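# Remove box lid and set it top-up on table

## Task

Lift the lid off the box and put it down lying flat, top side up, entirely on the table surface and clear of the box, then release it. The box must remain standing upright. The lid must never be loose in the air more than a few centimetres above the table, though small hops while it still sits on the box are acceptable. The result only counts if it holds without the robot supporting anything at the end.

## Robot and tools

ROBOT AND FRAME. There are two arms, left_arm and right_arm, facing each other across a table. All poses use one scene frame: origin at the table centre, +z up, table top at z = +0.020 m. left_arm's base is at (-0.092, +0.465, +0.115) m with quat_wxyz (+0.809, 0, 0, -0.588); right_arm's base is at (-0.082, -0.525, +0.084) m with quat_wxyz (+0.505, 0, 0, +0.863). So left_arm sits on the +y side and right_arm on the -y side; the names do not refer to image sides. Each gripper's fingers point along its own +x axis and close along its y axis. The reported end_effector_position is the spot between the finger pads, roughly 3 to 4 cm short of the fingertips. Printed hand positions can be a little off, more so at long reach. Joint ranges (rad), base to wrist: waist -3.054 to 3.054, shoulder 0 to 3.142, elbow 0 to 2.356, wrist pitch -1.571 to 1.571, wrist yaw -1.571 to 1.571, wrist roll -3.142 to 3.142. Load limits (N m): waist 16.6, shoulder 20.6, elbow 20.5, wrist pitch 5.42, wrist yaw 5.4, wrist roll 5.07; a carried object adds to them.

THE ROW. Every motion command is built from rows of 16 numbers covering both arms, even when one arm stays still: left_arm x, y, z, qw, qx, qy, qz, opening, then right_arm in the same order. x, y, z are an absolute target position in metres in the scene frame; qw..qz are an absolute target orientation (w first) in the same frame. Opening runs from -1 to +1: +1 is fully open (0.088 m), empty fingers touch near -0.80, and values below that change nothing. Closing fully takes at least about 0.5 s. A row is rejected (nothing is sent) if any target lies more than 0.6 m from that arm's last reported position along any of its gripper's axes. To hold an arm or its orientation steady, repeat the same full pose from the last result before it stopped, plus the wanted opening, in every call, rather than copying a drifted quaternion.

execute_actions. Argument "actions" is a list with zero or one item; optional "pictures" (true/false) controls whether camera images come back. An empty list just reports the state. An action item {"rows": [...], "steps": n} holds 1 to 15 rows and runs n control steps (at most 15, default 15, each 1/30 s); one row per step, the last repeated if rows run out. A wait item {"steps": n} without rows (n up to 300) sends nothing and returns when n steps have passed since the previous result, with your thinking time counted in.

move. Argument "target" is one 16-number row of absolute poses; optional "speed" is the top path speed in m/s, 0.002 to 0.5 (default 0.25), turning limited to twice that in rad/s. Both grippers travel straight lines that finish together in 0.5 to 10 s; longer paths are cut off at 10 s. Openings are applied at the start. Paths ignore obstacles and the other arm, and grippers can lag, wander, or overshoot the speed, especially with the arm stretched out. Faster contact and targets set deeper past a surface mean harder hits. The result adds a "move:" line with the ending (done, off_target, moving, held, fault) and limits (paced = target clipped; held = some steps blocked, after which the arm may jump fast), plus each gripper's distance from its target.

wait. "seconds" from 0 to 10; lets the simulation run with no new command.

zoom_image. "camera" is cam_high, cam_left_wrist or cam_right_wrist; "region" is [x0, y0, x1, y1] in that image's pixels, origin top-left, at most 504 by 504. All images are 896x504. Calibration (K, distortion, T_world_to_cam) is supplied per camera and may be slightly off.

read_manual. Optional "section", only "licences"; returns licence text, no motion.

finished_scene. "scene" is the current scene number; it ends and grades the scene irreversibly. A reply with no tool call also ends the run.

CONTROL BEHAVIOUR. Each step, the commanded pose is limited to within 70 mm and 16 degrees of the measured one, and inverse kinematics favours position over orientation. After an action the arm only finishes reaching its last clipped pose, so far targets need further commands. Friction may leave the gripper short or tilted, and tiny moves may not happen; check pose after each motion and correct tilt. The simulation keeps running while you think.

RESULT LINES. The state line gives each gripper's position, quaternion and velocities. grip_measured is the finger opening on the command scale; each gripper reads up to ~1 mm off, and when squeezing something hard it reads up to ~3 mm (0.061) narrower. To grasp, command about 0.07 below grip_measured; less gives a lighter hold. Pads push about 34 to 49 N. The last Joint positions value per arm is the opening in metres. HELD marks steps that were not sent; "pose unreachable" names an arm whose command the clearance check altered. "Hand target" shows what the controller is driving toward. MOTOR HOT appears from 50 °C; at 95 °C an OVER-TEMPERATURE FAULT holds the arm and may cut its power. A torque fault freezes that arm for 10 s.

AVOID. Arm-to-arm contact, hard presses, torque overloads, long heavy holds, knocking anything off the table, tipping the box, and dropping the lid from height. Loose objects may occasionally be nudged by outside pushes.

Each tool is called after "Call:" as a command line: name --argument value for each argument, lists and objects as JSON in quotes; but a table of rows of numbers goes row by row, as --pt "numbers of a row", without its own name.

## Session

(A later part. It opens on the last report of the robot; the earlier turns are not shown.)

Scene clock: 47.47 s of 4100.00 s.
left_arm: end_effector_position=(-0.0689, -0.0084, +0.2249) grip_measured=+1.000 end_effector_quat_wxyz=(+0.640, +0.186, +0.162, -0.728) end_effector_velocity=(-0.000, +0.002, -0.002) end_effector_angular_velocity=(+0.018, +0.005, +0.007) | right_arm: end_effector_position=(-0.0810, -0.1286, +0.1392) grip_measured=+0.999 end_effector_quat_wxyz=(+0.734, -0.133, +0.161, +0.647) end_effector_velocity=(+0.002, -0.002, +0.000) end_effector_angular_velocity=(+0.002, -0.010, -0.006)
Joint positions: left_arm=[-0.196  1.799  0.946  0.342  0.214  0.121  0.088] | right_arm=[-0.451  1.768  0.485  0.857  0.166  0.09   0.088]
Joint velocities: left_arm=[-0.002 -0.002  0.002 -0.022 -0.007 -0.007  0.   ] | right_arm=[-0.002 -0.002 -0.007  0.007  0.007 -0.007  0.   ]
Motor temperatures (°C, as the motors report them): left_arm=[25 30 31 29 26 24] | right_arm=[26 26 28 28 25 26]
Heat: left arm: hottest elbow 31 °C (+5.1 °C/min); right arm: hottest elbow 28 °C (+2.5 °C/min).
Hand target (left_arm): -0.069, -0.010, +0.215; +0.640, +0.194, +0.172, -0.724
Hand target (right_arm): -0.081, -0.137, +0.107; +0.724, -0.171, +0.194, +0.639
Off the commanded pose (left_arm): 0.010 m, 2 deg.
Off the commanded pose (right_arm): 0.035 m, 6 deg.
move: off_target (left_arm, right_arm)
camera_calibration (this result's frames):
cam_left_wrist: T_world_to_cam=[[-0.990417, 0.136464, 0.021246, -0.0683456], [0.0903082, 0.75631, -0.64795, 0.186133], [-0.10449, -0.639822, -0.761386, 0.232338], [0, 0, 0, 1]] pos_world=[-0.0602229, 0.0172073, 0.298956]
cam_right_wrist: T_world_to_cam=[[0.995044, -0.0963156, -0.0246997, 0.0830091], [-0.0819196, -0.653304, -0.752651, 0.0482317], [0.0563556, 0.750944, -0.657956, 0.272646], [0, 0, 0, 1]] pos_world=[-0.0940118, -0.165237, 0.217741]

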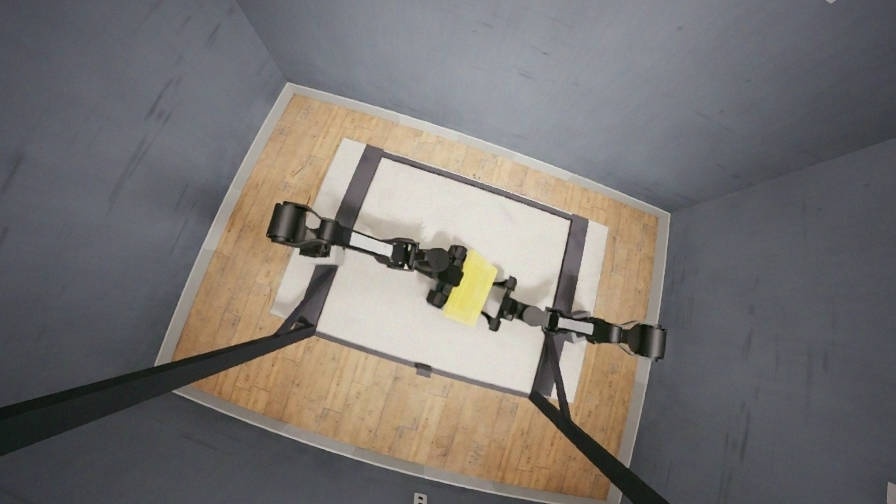

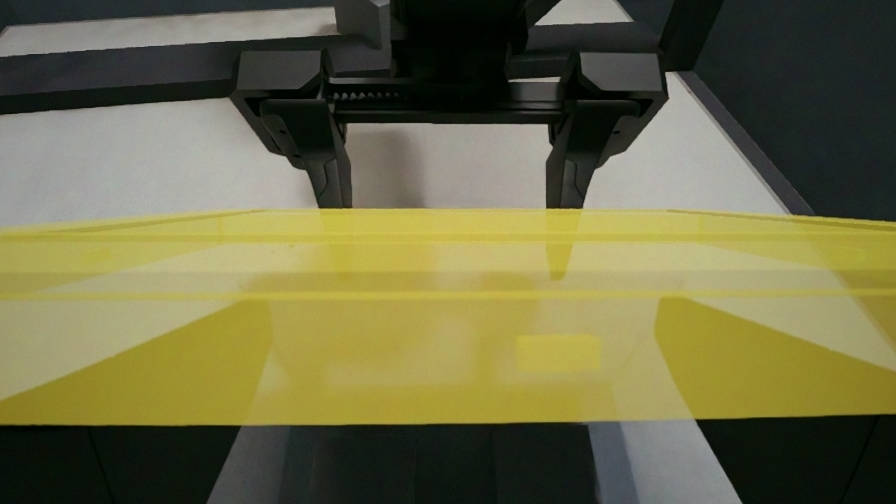

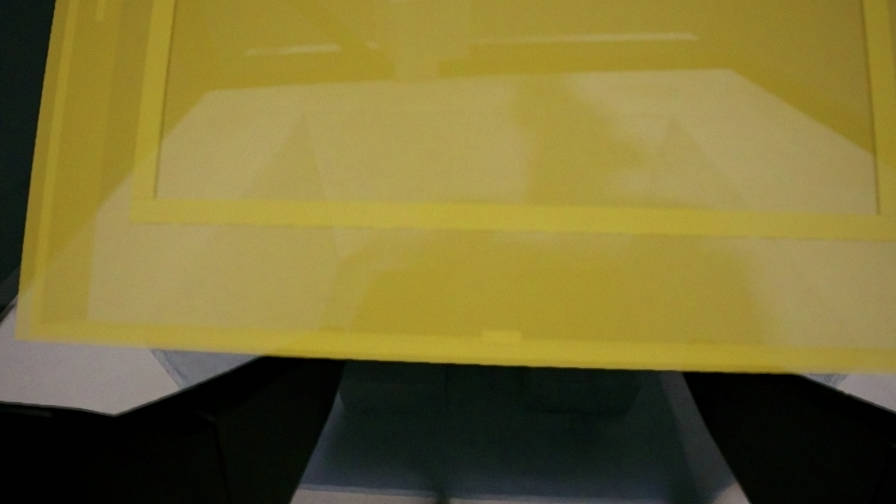

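Already free; the tips landed on the rim. Level it and carry.

Call:
move --target '[-0.064,0.03,0.19,0.64,0.194,0.172,-0.724,1,-0.08,-0.122,0.182,0.724,-0.172,0.194,0.64,1]' --speed 0.03

Call:
move --target '[0.19,0.03,0.19,0.64,0.194,0.172,-0.724,1,0.174,-0.122,0.182,0.724,-0.172,0.194,0.64,1]' --speed 0.07

Scene clock: 50.20 s of 4100.00 s.
left_arm: end_effector_position=(-0.0653, +0.0276, +0.1899) grip_measured=+1.000 end_effector_quat_wxyz=(+0.639, +0.193, +0.174, -0.724) end_effector_velocity=(+0.002, +0.004, -0.005) end_effector_angular_velocity=(+0.021, +0.010, +0.027) | right_arm: end_effector_position=(-0.0802, -0.1265, +0.1697) grip_measured=+0.999 end_effector_quat_wxyz=(+0.722, -0.183, +0.203, +0.636) end_effector_velocity=(-0.000, -0.002, -0.001) end_effector_angular_velocity=(-0.023, -0.003, +0.008)
Joint positions: left_arm=[-0.173  1.774  0.76   0.472  0.231  0.131  0.088] | right_arm=[-0.458  1.591  0.629  0.401  0.155  0.09   0.088]
Joint velocities: left_arm=[-0.002 -0.002 -0.012 -0.007 -0.022 -0.022  0.   ] | right_arm=[-0.002 -0.007  0.007 -0.037 -0.007 -0.007 -0.   ]
Motor temperatures (°C, as the motors report them): left_arm=[25 30 31 29 26 24] | right_arm=[26 27 28 28 25 26]
Heat: left arm: hottest elbow 31 °C (+4.8 °C/min); right arm: hottest elbow 28 °C (+2.4 °C/min).
Hand target (left_arm): -0.064, +0.030, +0.190; +0.640, +0.194, +0.172, -0.724
Hand target (right_arm): -0.080, -0.122, +0.182; +0.724, -0.172, +0.194, +0.639
Off the commanded pose (left_arm): 0.003 m, 0 deg.
Off the commanded pose (right_arm): 0.013 m, 2 deg.
move: off_target (right_arm)
camera_calibration (this result's frames):
cam_left_wrist: T_world_to_cam=[[-0.990863, 0.131713, 0.0290218, -0.0704025], [0.084607, 0.774594, -0.626774, 0.130973], [-0.105034, -0.618592, -0.77866, 0.231787], [0, 0, 0, 1]] pos_world=[-0.0564949, 0.0512036, 0.264617]
cam_right_wrist: T_world_to_cam=[[0.995428, -0.0950373, -0.0095502, 0.0808375], [-0.0778265, -0.749045, -0.657932, 0.0447672], [0.0553746, 0.655667, -0.753017, 0.295073], [0, 0, 0, 1]] pos_world=[-0.0933234, -0.152255, 0.252421]

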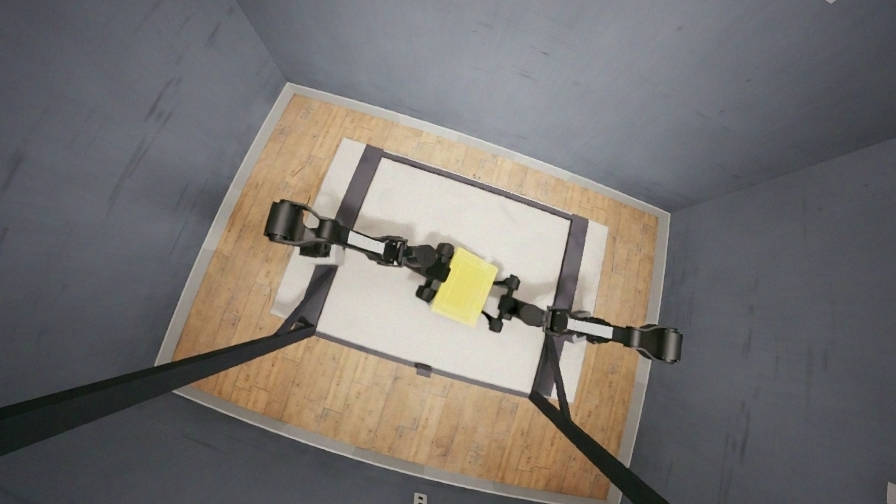

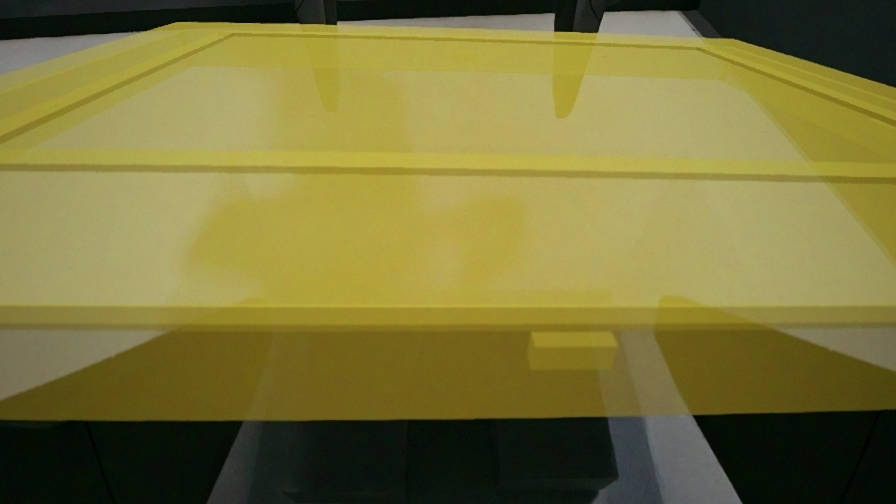

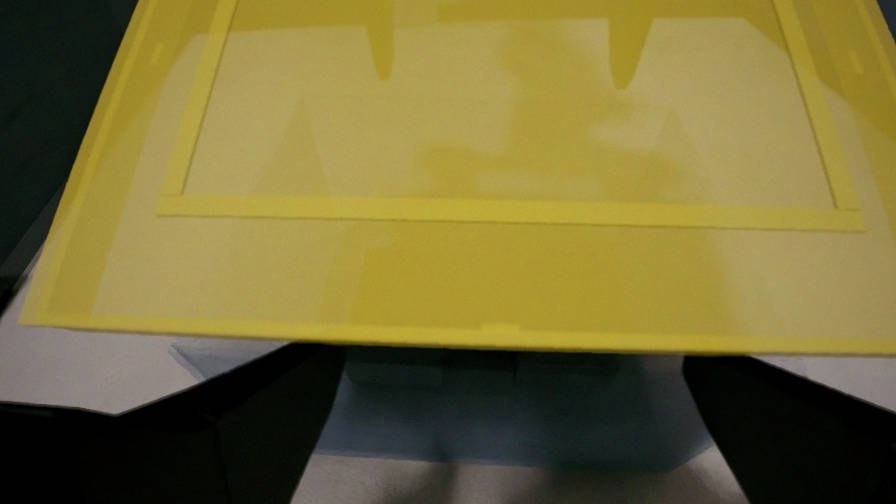

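Scene clock: 54.27 s of 4100.00 s.
left_arm: end_effector_position=(+0.1888, +0.0309, +0.1918) grip_measured=+1.000 end_effector_quat_wxyz=(+0.642, +0.192, +0.174, -0.722) end_effector_velocity=(+0.005, +0.001, -0.002) end_effector_angular_velocity=(+0.025, -0.002, +0.015) | right_arm: end_effector_position=(+0.1724, -0.1290, +0.1747) grip_measured=+0.999 end_effector_quat_wxyz=(+0.726, -0.171, +0.206, +0.634) end_effector_velocity=(+0.005, -0.001, -0.002) end_effector_angular_velocity=(-0.012, -0.004, +0.005)
Joint positions: left_arm=[0.458 2.126 1.347 0.036 0.737 0.548 0.088] | right_arm=[-1.237  1.874  1.009  0.237 -0.501 -0.321  0.088]
Joint velocities: left_arm=[ 0.002  0.007  0.022 -0.037 -0.022  0.007  0.   ] | right_arm=[-0.012  0.012  0.017 -0.022 -0.007 -0.022 -0.   ]
Motor temperatures (°C, as the motors report them): left_arm=[25 30 31 29 26 25] | right_arm=[26 27 29 28 25 26]
Heat: left arm: hottest elbow 31 °C (+4.4 °C/min); right arm: hottest elbow 29 °C (+3.3 °C/min).
Hand target (left_arm): +0.190, +0.028, +0.189; +0.639, +0.194, +0.173, -0.724
Hand target (right_arm): +0.173, -0.123, +0.182; +0.724, -0.170, +0.194, +0.640
Off the commanded pose (left_arm): 0.002 m, 0 deg.
Off the commanded pose (right_arm): 0.010 m, 2 deg.
move: off_target (right_arm)
camera_calibration (this result's frames):
cam_left_wrist: T_world_to_cam=[[-0.991992, 0.12302, 0.0286037, 0.181456], [0.0779507, 0.774522, -0.627726, 0.109561], [-0.0993772, -0.620469, -0.777909, 0.260776], [0, 0, 0, 1]] pos_world=[0.197378, 0.0546232, 0.266444]
cam_right_wrist: T_world_to_cam=[[0.993808, -0.107607, -0.0276825, -0.168976], [-0.098515, -0.738143, -0.667412, 0.0724182], [0.0513846, 0.666007, -0.744174, 0.287022], [0, 0, 0, 1]] pos_world=[0.160315, -0.155887, 0.257249]

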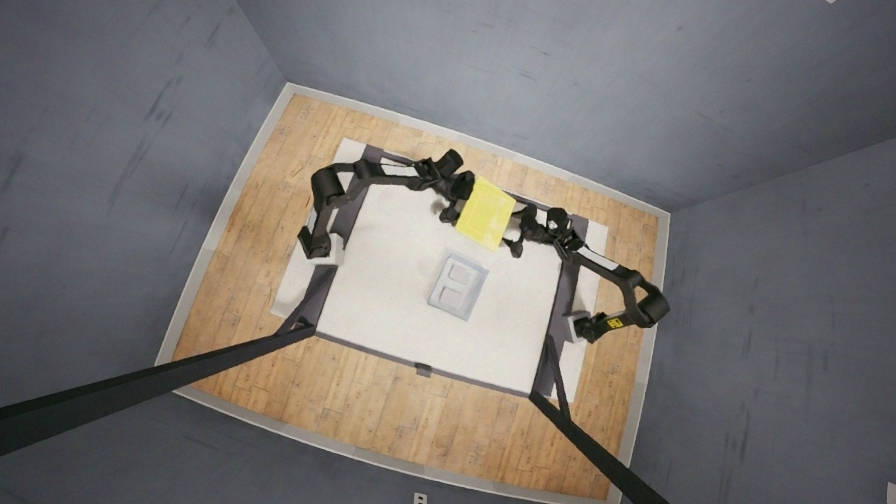

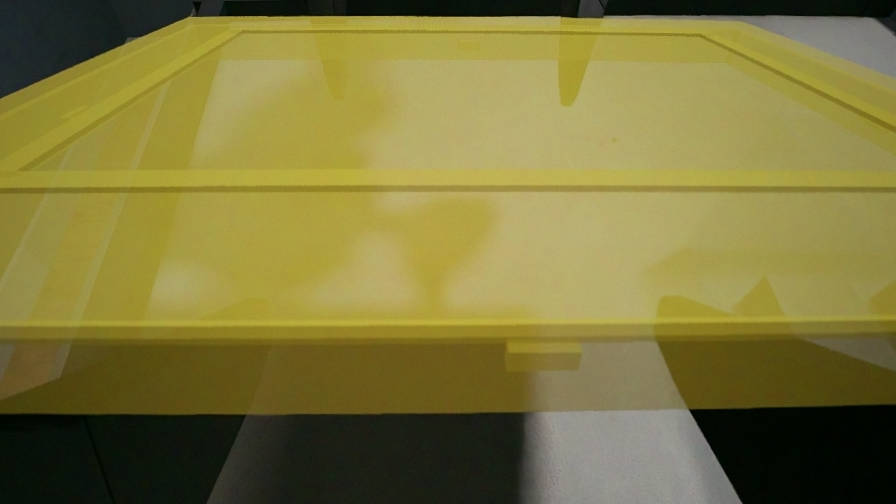

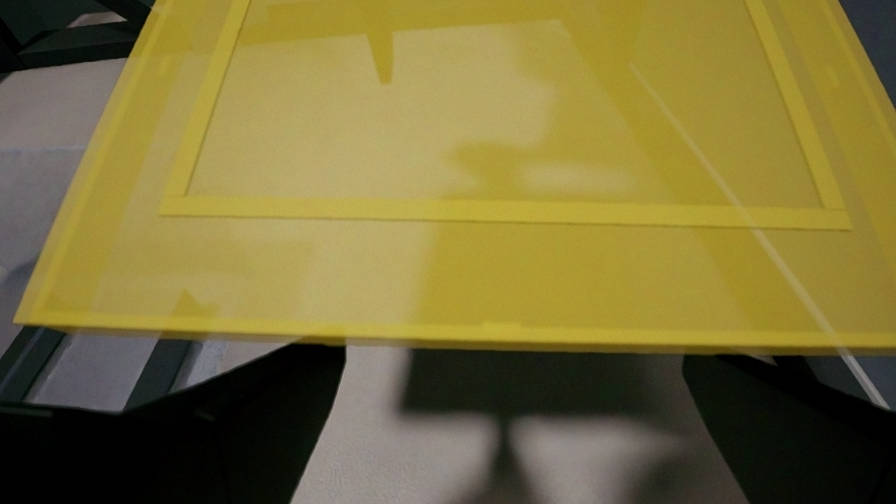

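Call:
move --target '[0.175,0.034,0.056,0.64,0.194,0.172,-0.724,1,0.159,-0.122,0.052,0.724,-0.172,0.194,0.64,1]' --speed 0.06

Call:
move --target '[0.18,0.085,0.05,0.64,0.194,0.172,-0.724,1,0.156,-0.15,0.05,0.724,-0.172,0.194,0.64,1]' --speed 0.03

Scene clock: 57.90 s of 4100.00 s.
left_arm: end_effector_position=(+0.1790, +0.0338, +0.0652) grip_measured=+1.000 end_effector_quat_wxyz=(+0.643, +0.195, +0.162, -0.723) end_effector_velocity=(-0.000, -0.000, -0.001) end_effector_angular_velocity=(+0.002, +0.001, +0.007) | right_arm: end_effector_position=(+0.1611, -0.1247, +0.0536) grip_measured=+0.999 end_effector_quat_wxyz=(+0.725, -0.173, +0.195, +0.637) end_effector_velocity=(-0.001, -0.002, -0.002) end_effector_angular_velocity=(+0.007, +0.017, +0.007)
Joint positions: left_arm=[0.447 2.431 1.23  0.483 0.731 0.548 0.088] | right_arm=[-1.206  2.247  0.898  0.744 -0.482 -0.312  0.088]
Joint velocities: left_arm=[-0.002  0.002 -0.002  0.007 -0.007 -0.007  0.   ] | right_arm=[-0.007  0.007 -0.002  0.007 -0.022  0.007  0.   ]
Motor temperatures (°C, as the motors report them): left_arm=[25 31 31 29 26 25] | right_arm=[26 27 29 29 25 26]
Heat: left arm: hottest shoulder 31 °C (+4.1 °C/min); right arm: hottest elbow 29 °C (+3.1 °C/min).
Hand target (left_arm): +0.174, +0.035, +0.057; +0.640, +0.194, +0.172, -0.724
Hand target (right_arm): +0.158, -0.123, +0.053; +0.724, -0.172, +0.194, +0.640
Off the commanded pose (left_arm): 0.010 m, 1 deg.
Off the commanded pose (right_arm): 0.004 m, 0 deg.
move: off_target (left_arm)
camera_calibration (this result's frames):
cam_left_wrist: T_world_to_cam=[[-0.991513, 0.129843, 0.00658815, 0.176143], [0.0958833, 0.764532, -0.637414, 0.0263642], [-0.0878004, -0.631373, -0.770493, 0.160929], [0, 0, 0, 1]] pos_world=[0.18625, 0.0585791, 0.139639]
cam_right_wrist: T_world_to_cam=[[0.995121, -0.0978299, -0.0128189, -0.160429], [-0.0806095, -0.731196, -0.677388, -0.0078265], [0.0568956, 0.675116, -0.735514, 0.194306], [0, 0, 0, 1]] pos_world=[0.147961, -0.152597, 0.135557]

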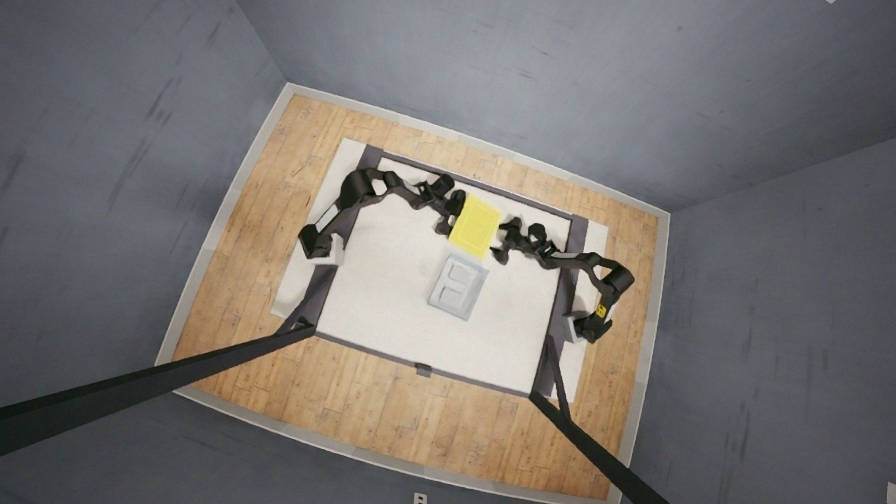

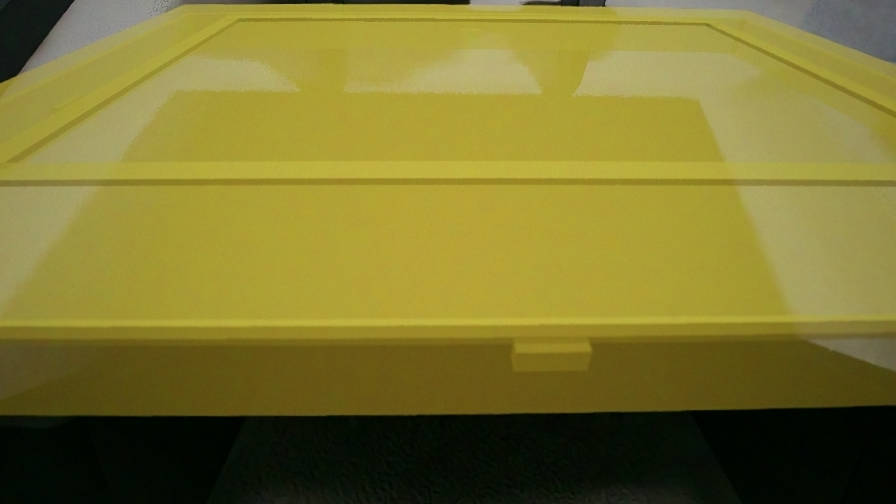

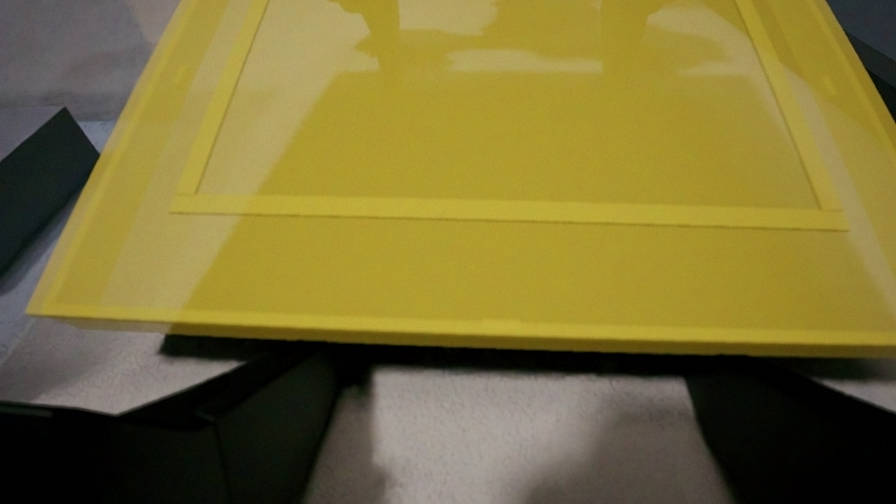

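Scene clock: 59.97 s of 4100.00 s.
left_arm: end_effector_position=(+0.1804, +0.0809, +0.0504) grip_measured=+1.000 end_effector_quat_wxyz=(+0.639, +0.194, +0.170, -0.725) end_effector_velocity=(-0.000, +0.003, -0.002) end_effector_angular_velocity=(+0.006, +0.005, +0.011) | right_arm: end_effector_position=(+0.1560, -0.1474, +0.0491) grip_measured=+0.999 end_effector_quat_wxyz=(+0.723, -0.172, +0.194, +0.640) end_effector_velocity=(-0.001, -0.005, -0.003) end_effector_angular_velocity=(-0.011, +0.008, +0.002)
Joint positions: left_arm=[0.535 2.41  1.103 0.511 0.8   0.634 0.088] | right_arm=[-1.241  2.229  0.81   0.806 -0.517 -0.335  0.088]
Joint velocities: left_arm=[ 0.002 -0.002 -0.012  0.007 -0.007 -0.007  0.   ] | right_arm=[-0.007 -0.002 -0.012 -0.007 -0.007 -0.007 -0.   ]
Motor temperatures (°C, as the motors report them): left_arm=[25 31 31 29 26 25] | right_arm=[26 28 29 29 25 26]
Heat: left arm: hottest shoulder 31 °C (+4.0 °C/min); right arm: hottest elbow 29 °C (+3.0 °C/min).
Hand target (left_arm): +0.180, +0.085, +0.050; +0.640, +0.194, +0.172, -0.724
Hand target (right_arm): +0.156, -0.150, +0.050; +0.724, -0.172, +0.194, +0.640
Off the commanded pose (left_arm): 0.004 m, 0 deg.
Off the commanded pose (right_arm): 0.003 m, 0 deg.
move: done
camera_calibration (this result's frames):
cam_left_wrist: T_world_to_cam=[[-0.990759, 0.13382, 0.0221107, 0.170337], [0.0900305, 0.770767, -0.630724, -0.0189931], [-0.101446, -0.622904, -0.775693, 0.181455], [0, 0, 0, 1]] pos_world=[0.188881, 0.104874, 0.125007]
cam_right_wrist: T_world_to_cam=[[0.995658, -0.0919217, -0.0146636, -0.156753], [-0.0773077, -0.728842, -0.680304, -0.0278563], [0.0518472, 0.678484, -0.732784, 0.207829], [0, 0, 0, 1]] pos_world=[0.143144, -0.17572, 0.131044]

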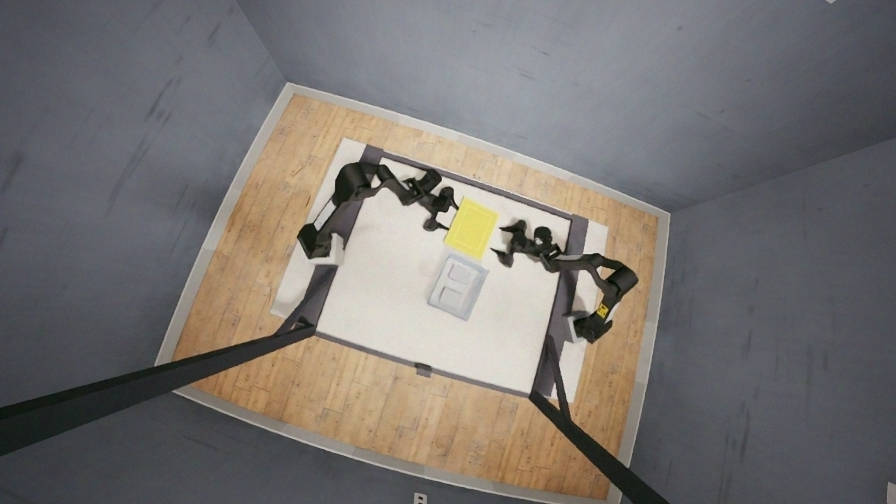

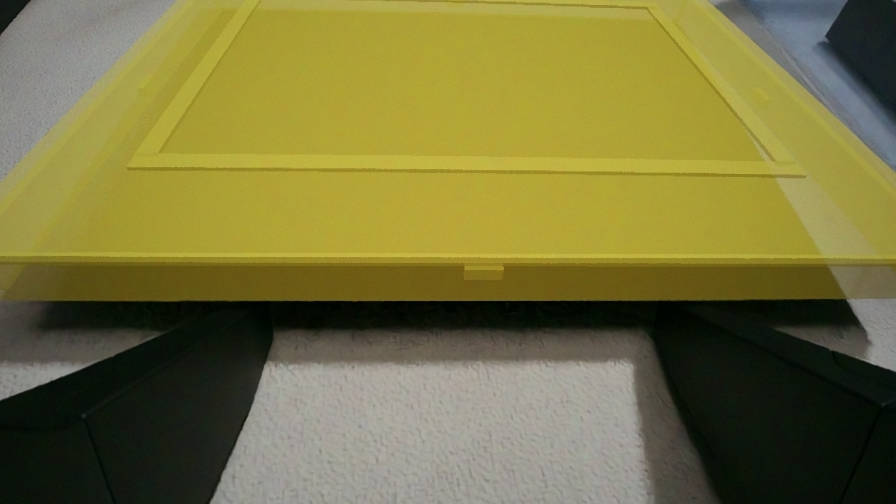

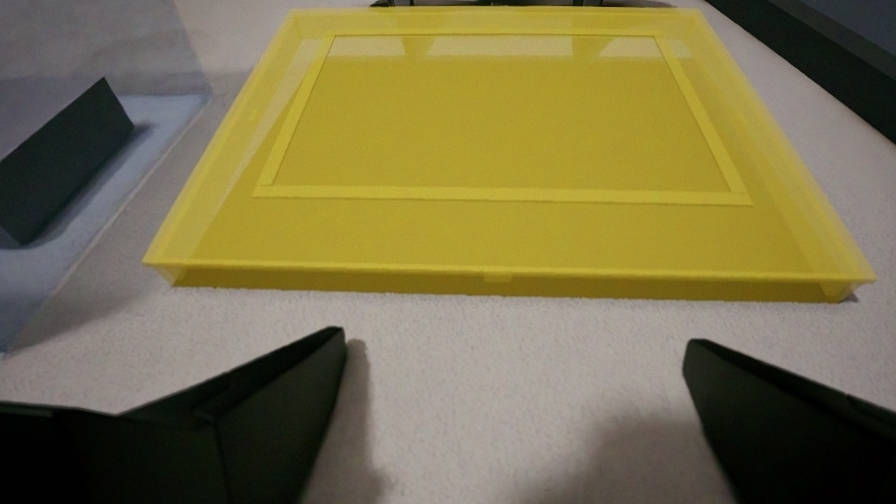

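Call:
move --target '[0.184,0.12,0.046,0.64,0.194,0.172,-0.724,1,0.156,-0.15,0.05,0.724,-0.172,0.194,0.64,1]' --speed 0.04

Scene clock: 61.97 s of 4100.00 s.
left_arm: end_effector_position=(+0.1852, +0.1147, +0.0484) grip_measured=+1.000 end_effector_quat_wxyz=(+0.639, +0.194, +0.165, -0.726) end_effector_velocity=(-0.002, +0.003, -0.002) end_effector_angular_velocity=(+0.017, +0.008, +0.004) | right_arm: end_effector_position=(+0.1560, -0.1475, +0.0492) grip_measured=+0.999 end_effector_quat_wxyz=(+0.723, -0.172, +0.194, +0.640) end_effector_velocity=(-0.002, -0.002, +0.000) end_effector_angular_velocity=(-0.003, +0.002, +0.007)
Joint positions: left_arm=[0.614 2.383 1.03  0.503 0.857 0.721 0.088] | right_arm=[-1.242  2.229  0.809  0.807 -0.517 -0.336  0.088]
Joint velocities: left_arm=[ 0.002 -0.007 -0.007 -0.022 -0.007  0.007  0.   ] | right_arm=[-0.002 -0.007 -0.007 -0.007 -0.007 -0.007  0.   ]
Motor temperatures (°C, as the motors report them): left_arm=[25 32 31 29 26 25] | right_arm=[26 28 28 29 25 26]
Heat: left arm: hottest shoulder 32 °C (+4.0 °C/min); right arm: hottest wrist pitch 29 °C (+3.0 °C/min).
Hand target (left_arm): +0.184, +0.120, +0.046; +0.639, +0.194, +0.172, -0.724
Hand target (right_arm): +0.156, -0.150, +0.050; +0.724, -0.172, +0.194, +0.640
Off the commanded pose (left_arm): 0.006 m, 1 deg.
Off the commanded pose (right_arm): 0.003 m, 0 deg.
move: done
camera_calibration (this result's frames):
cam_left_wrist: T_world_to_cam=[[-0.990403, 0.137327, 0.0156007, 0.170424], [0.0961951, 0.765968, -0.635641, -0.0470623], [-0.0992406, -0.62804, -0.771827, 0.201453], [0, 0, 0, 1]] pos_world=[0.193308, 0.139165, 0.122914]
cam_right_wrist: T_world_to_cam=[[0.995698, -0.0916059, -0.0139524, -0.156769], [-0.0765722, -0.728628, -0.680616, -0.0279757], [0.0521824, 0.678756, -0.732507, 0.207992], [0, 0, 0, 1]] pos_world=[0.143099, -0.175921, 0.131128]

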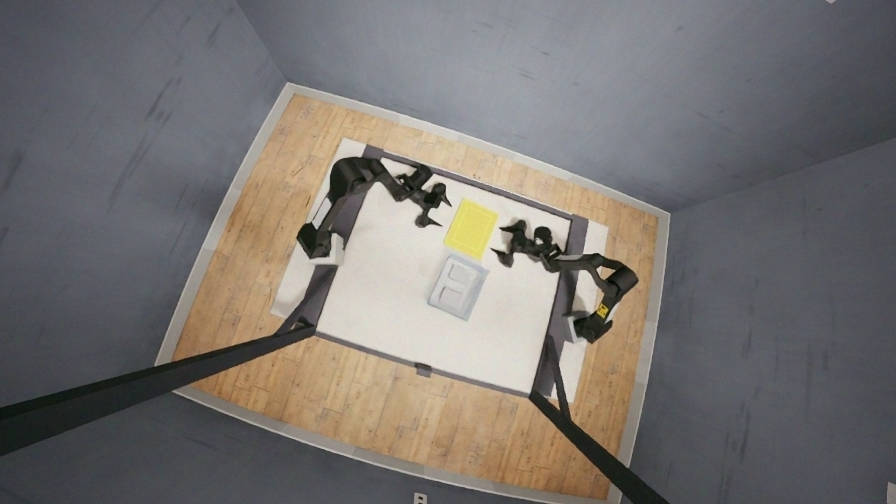

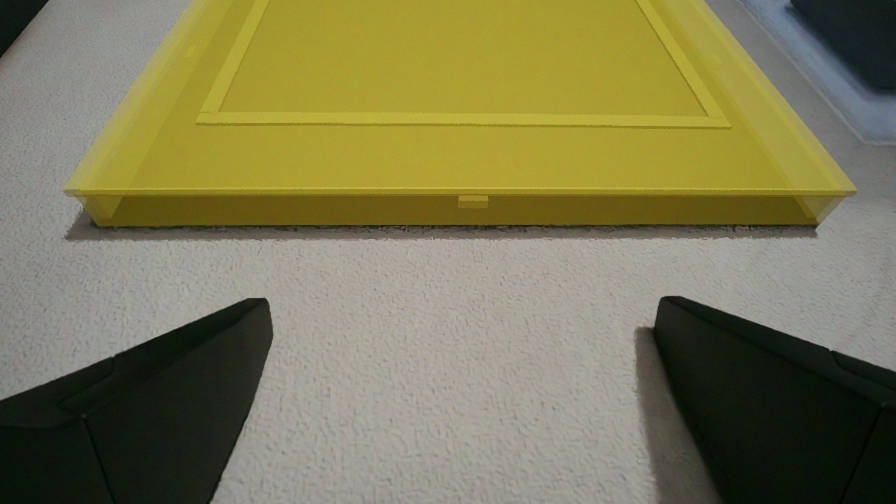

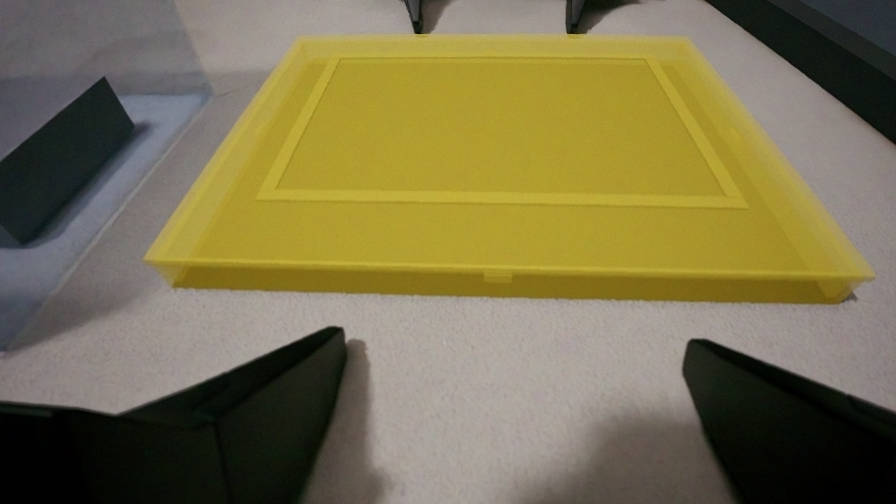

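Call:
finished_scene --scene 1

The scene is finished: the task was done.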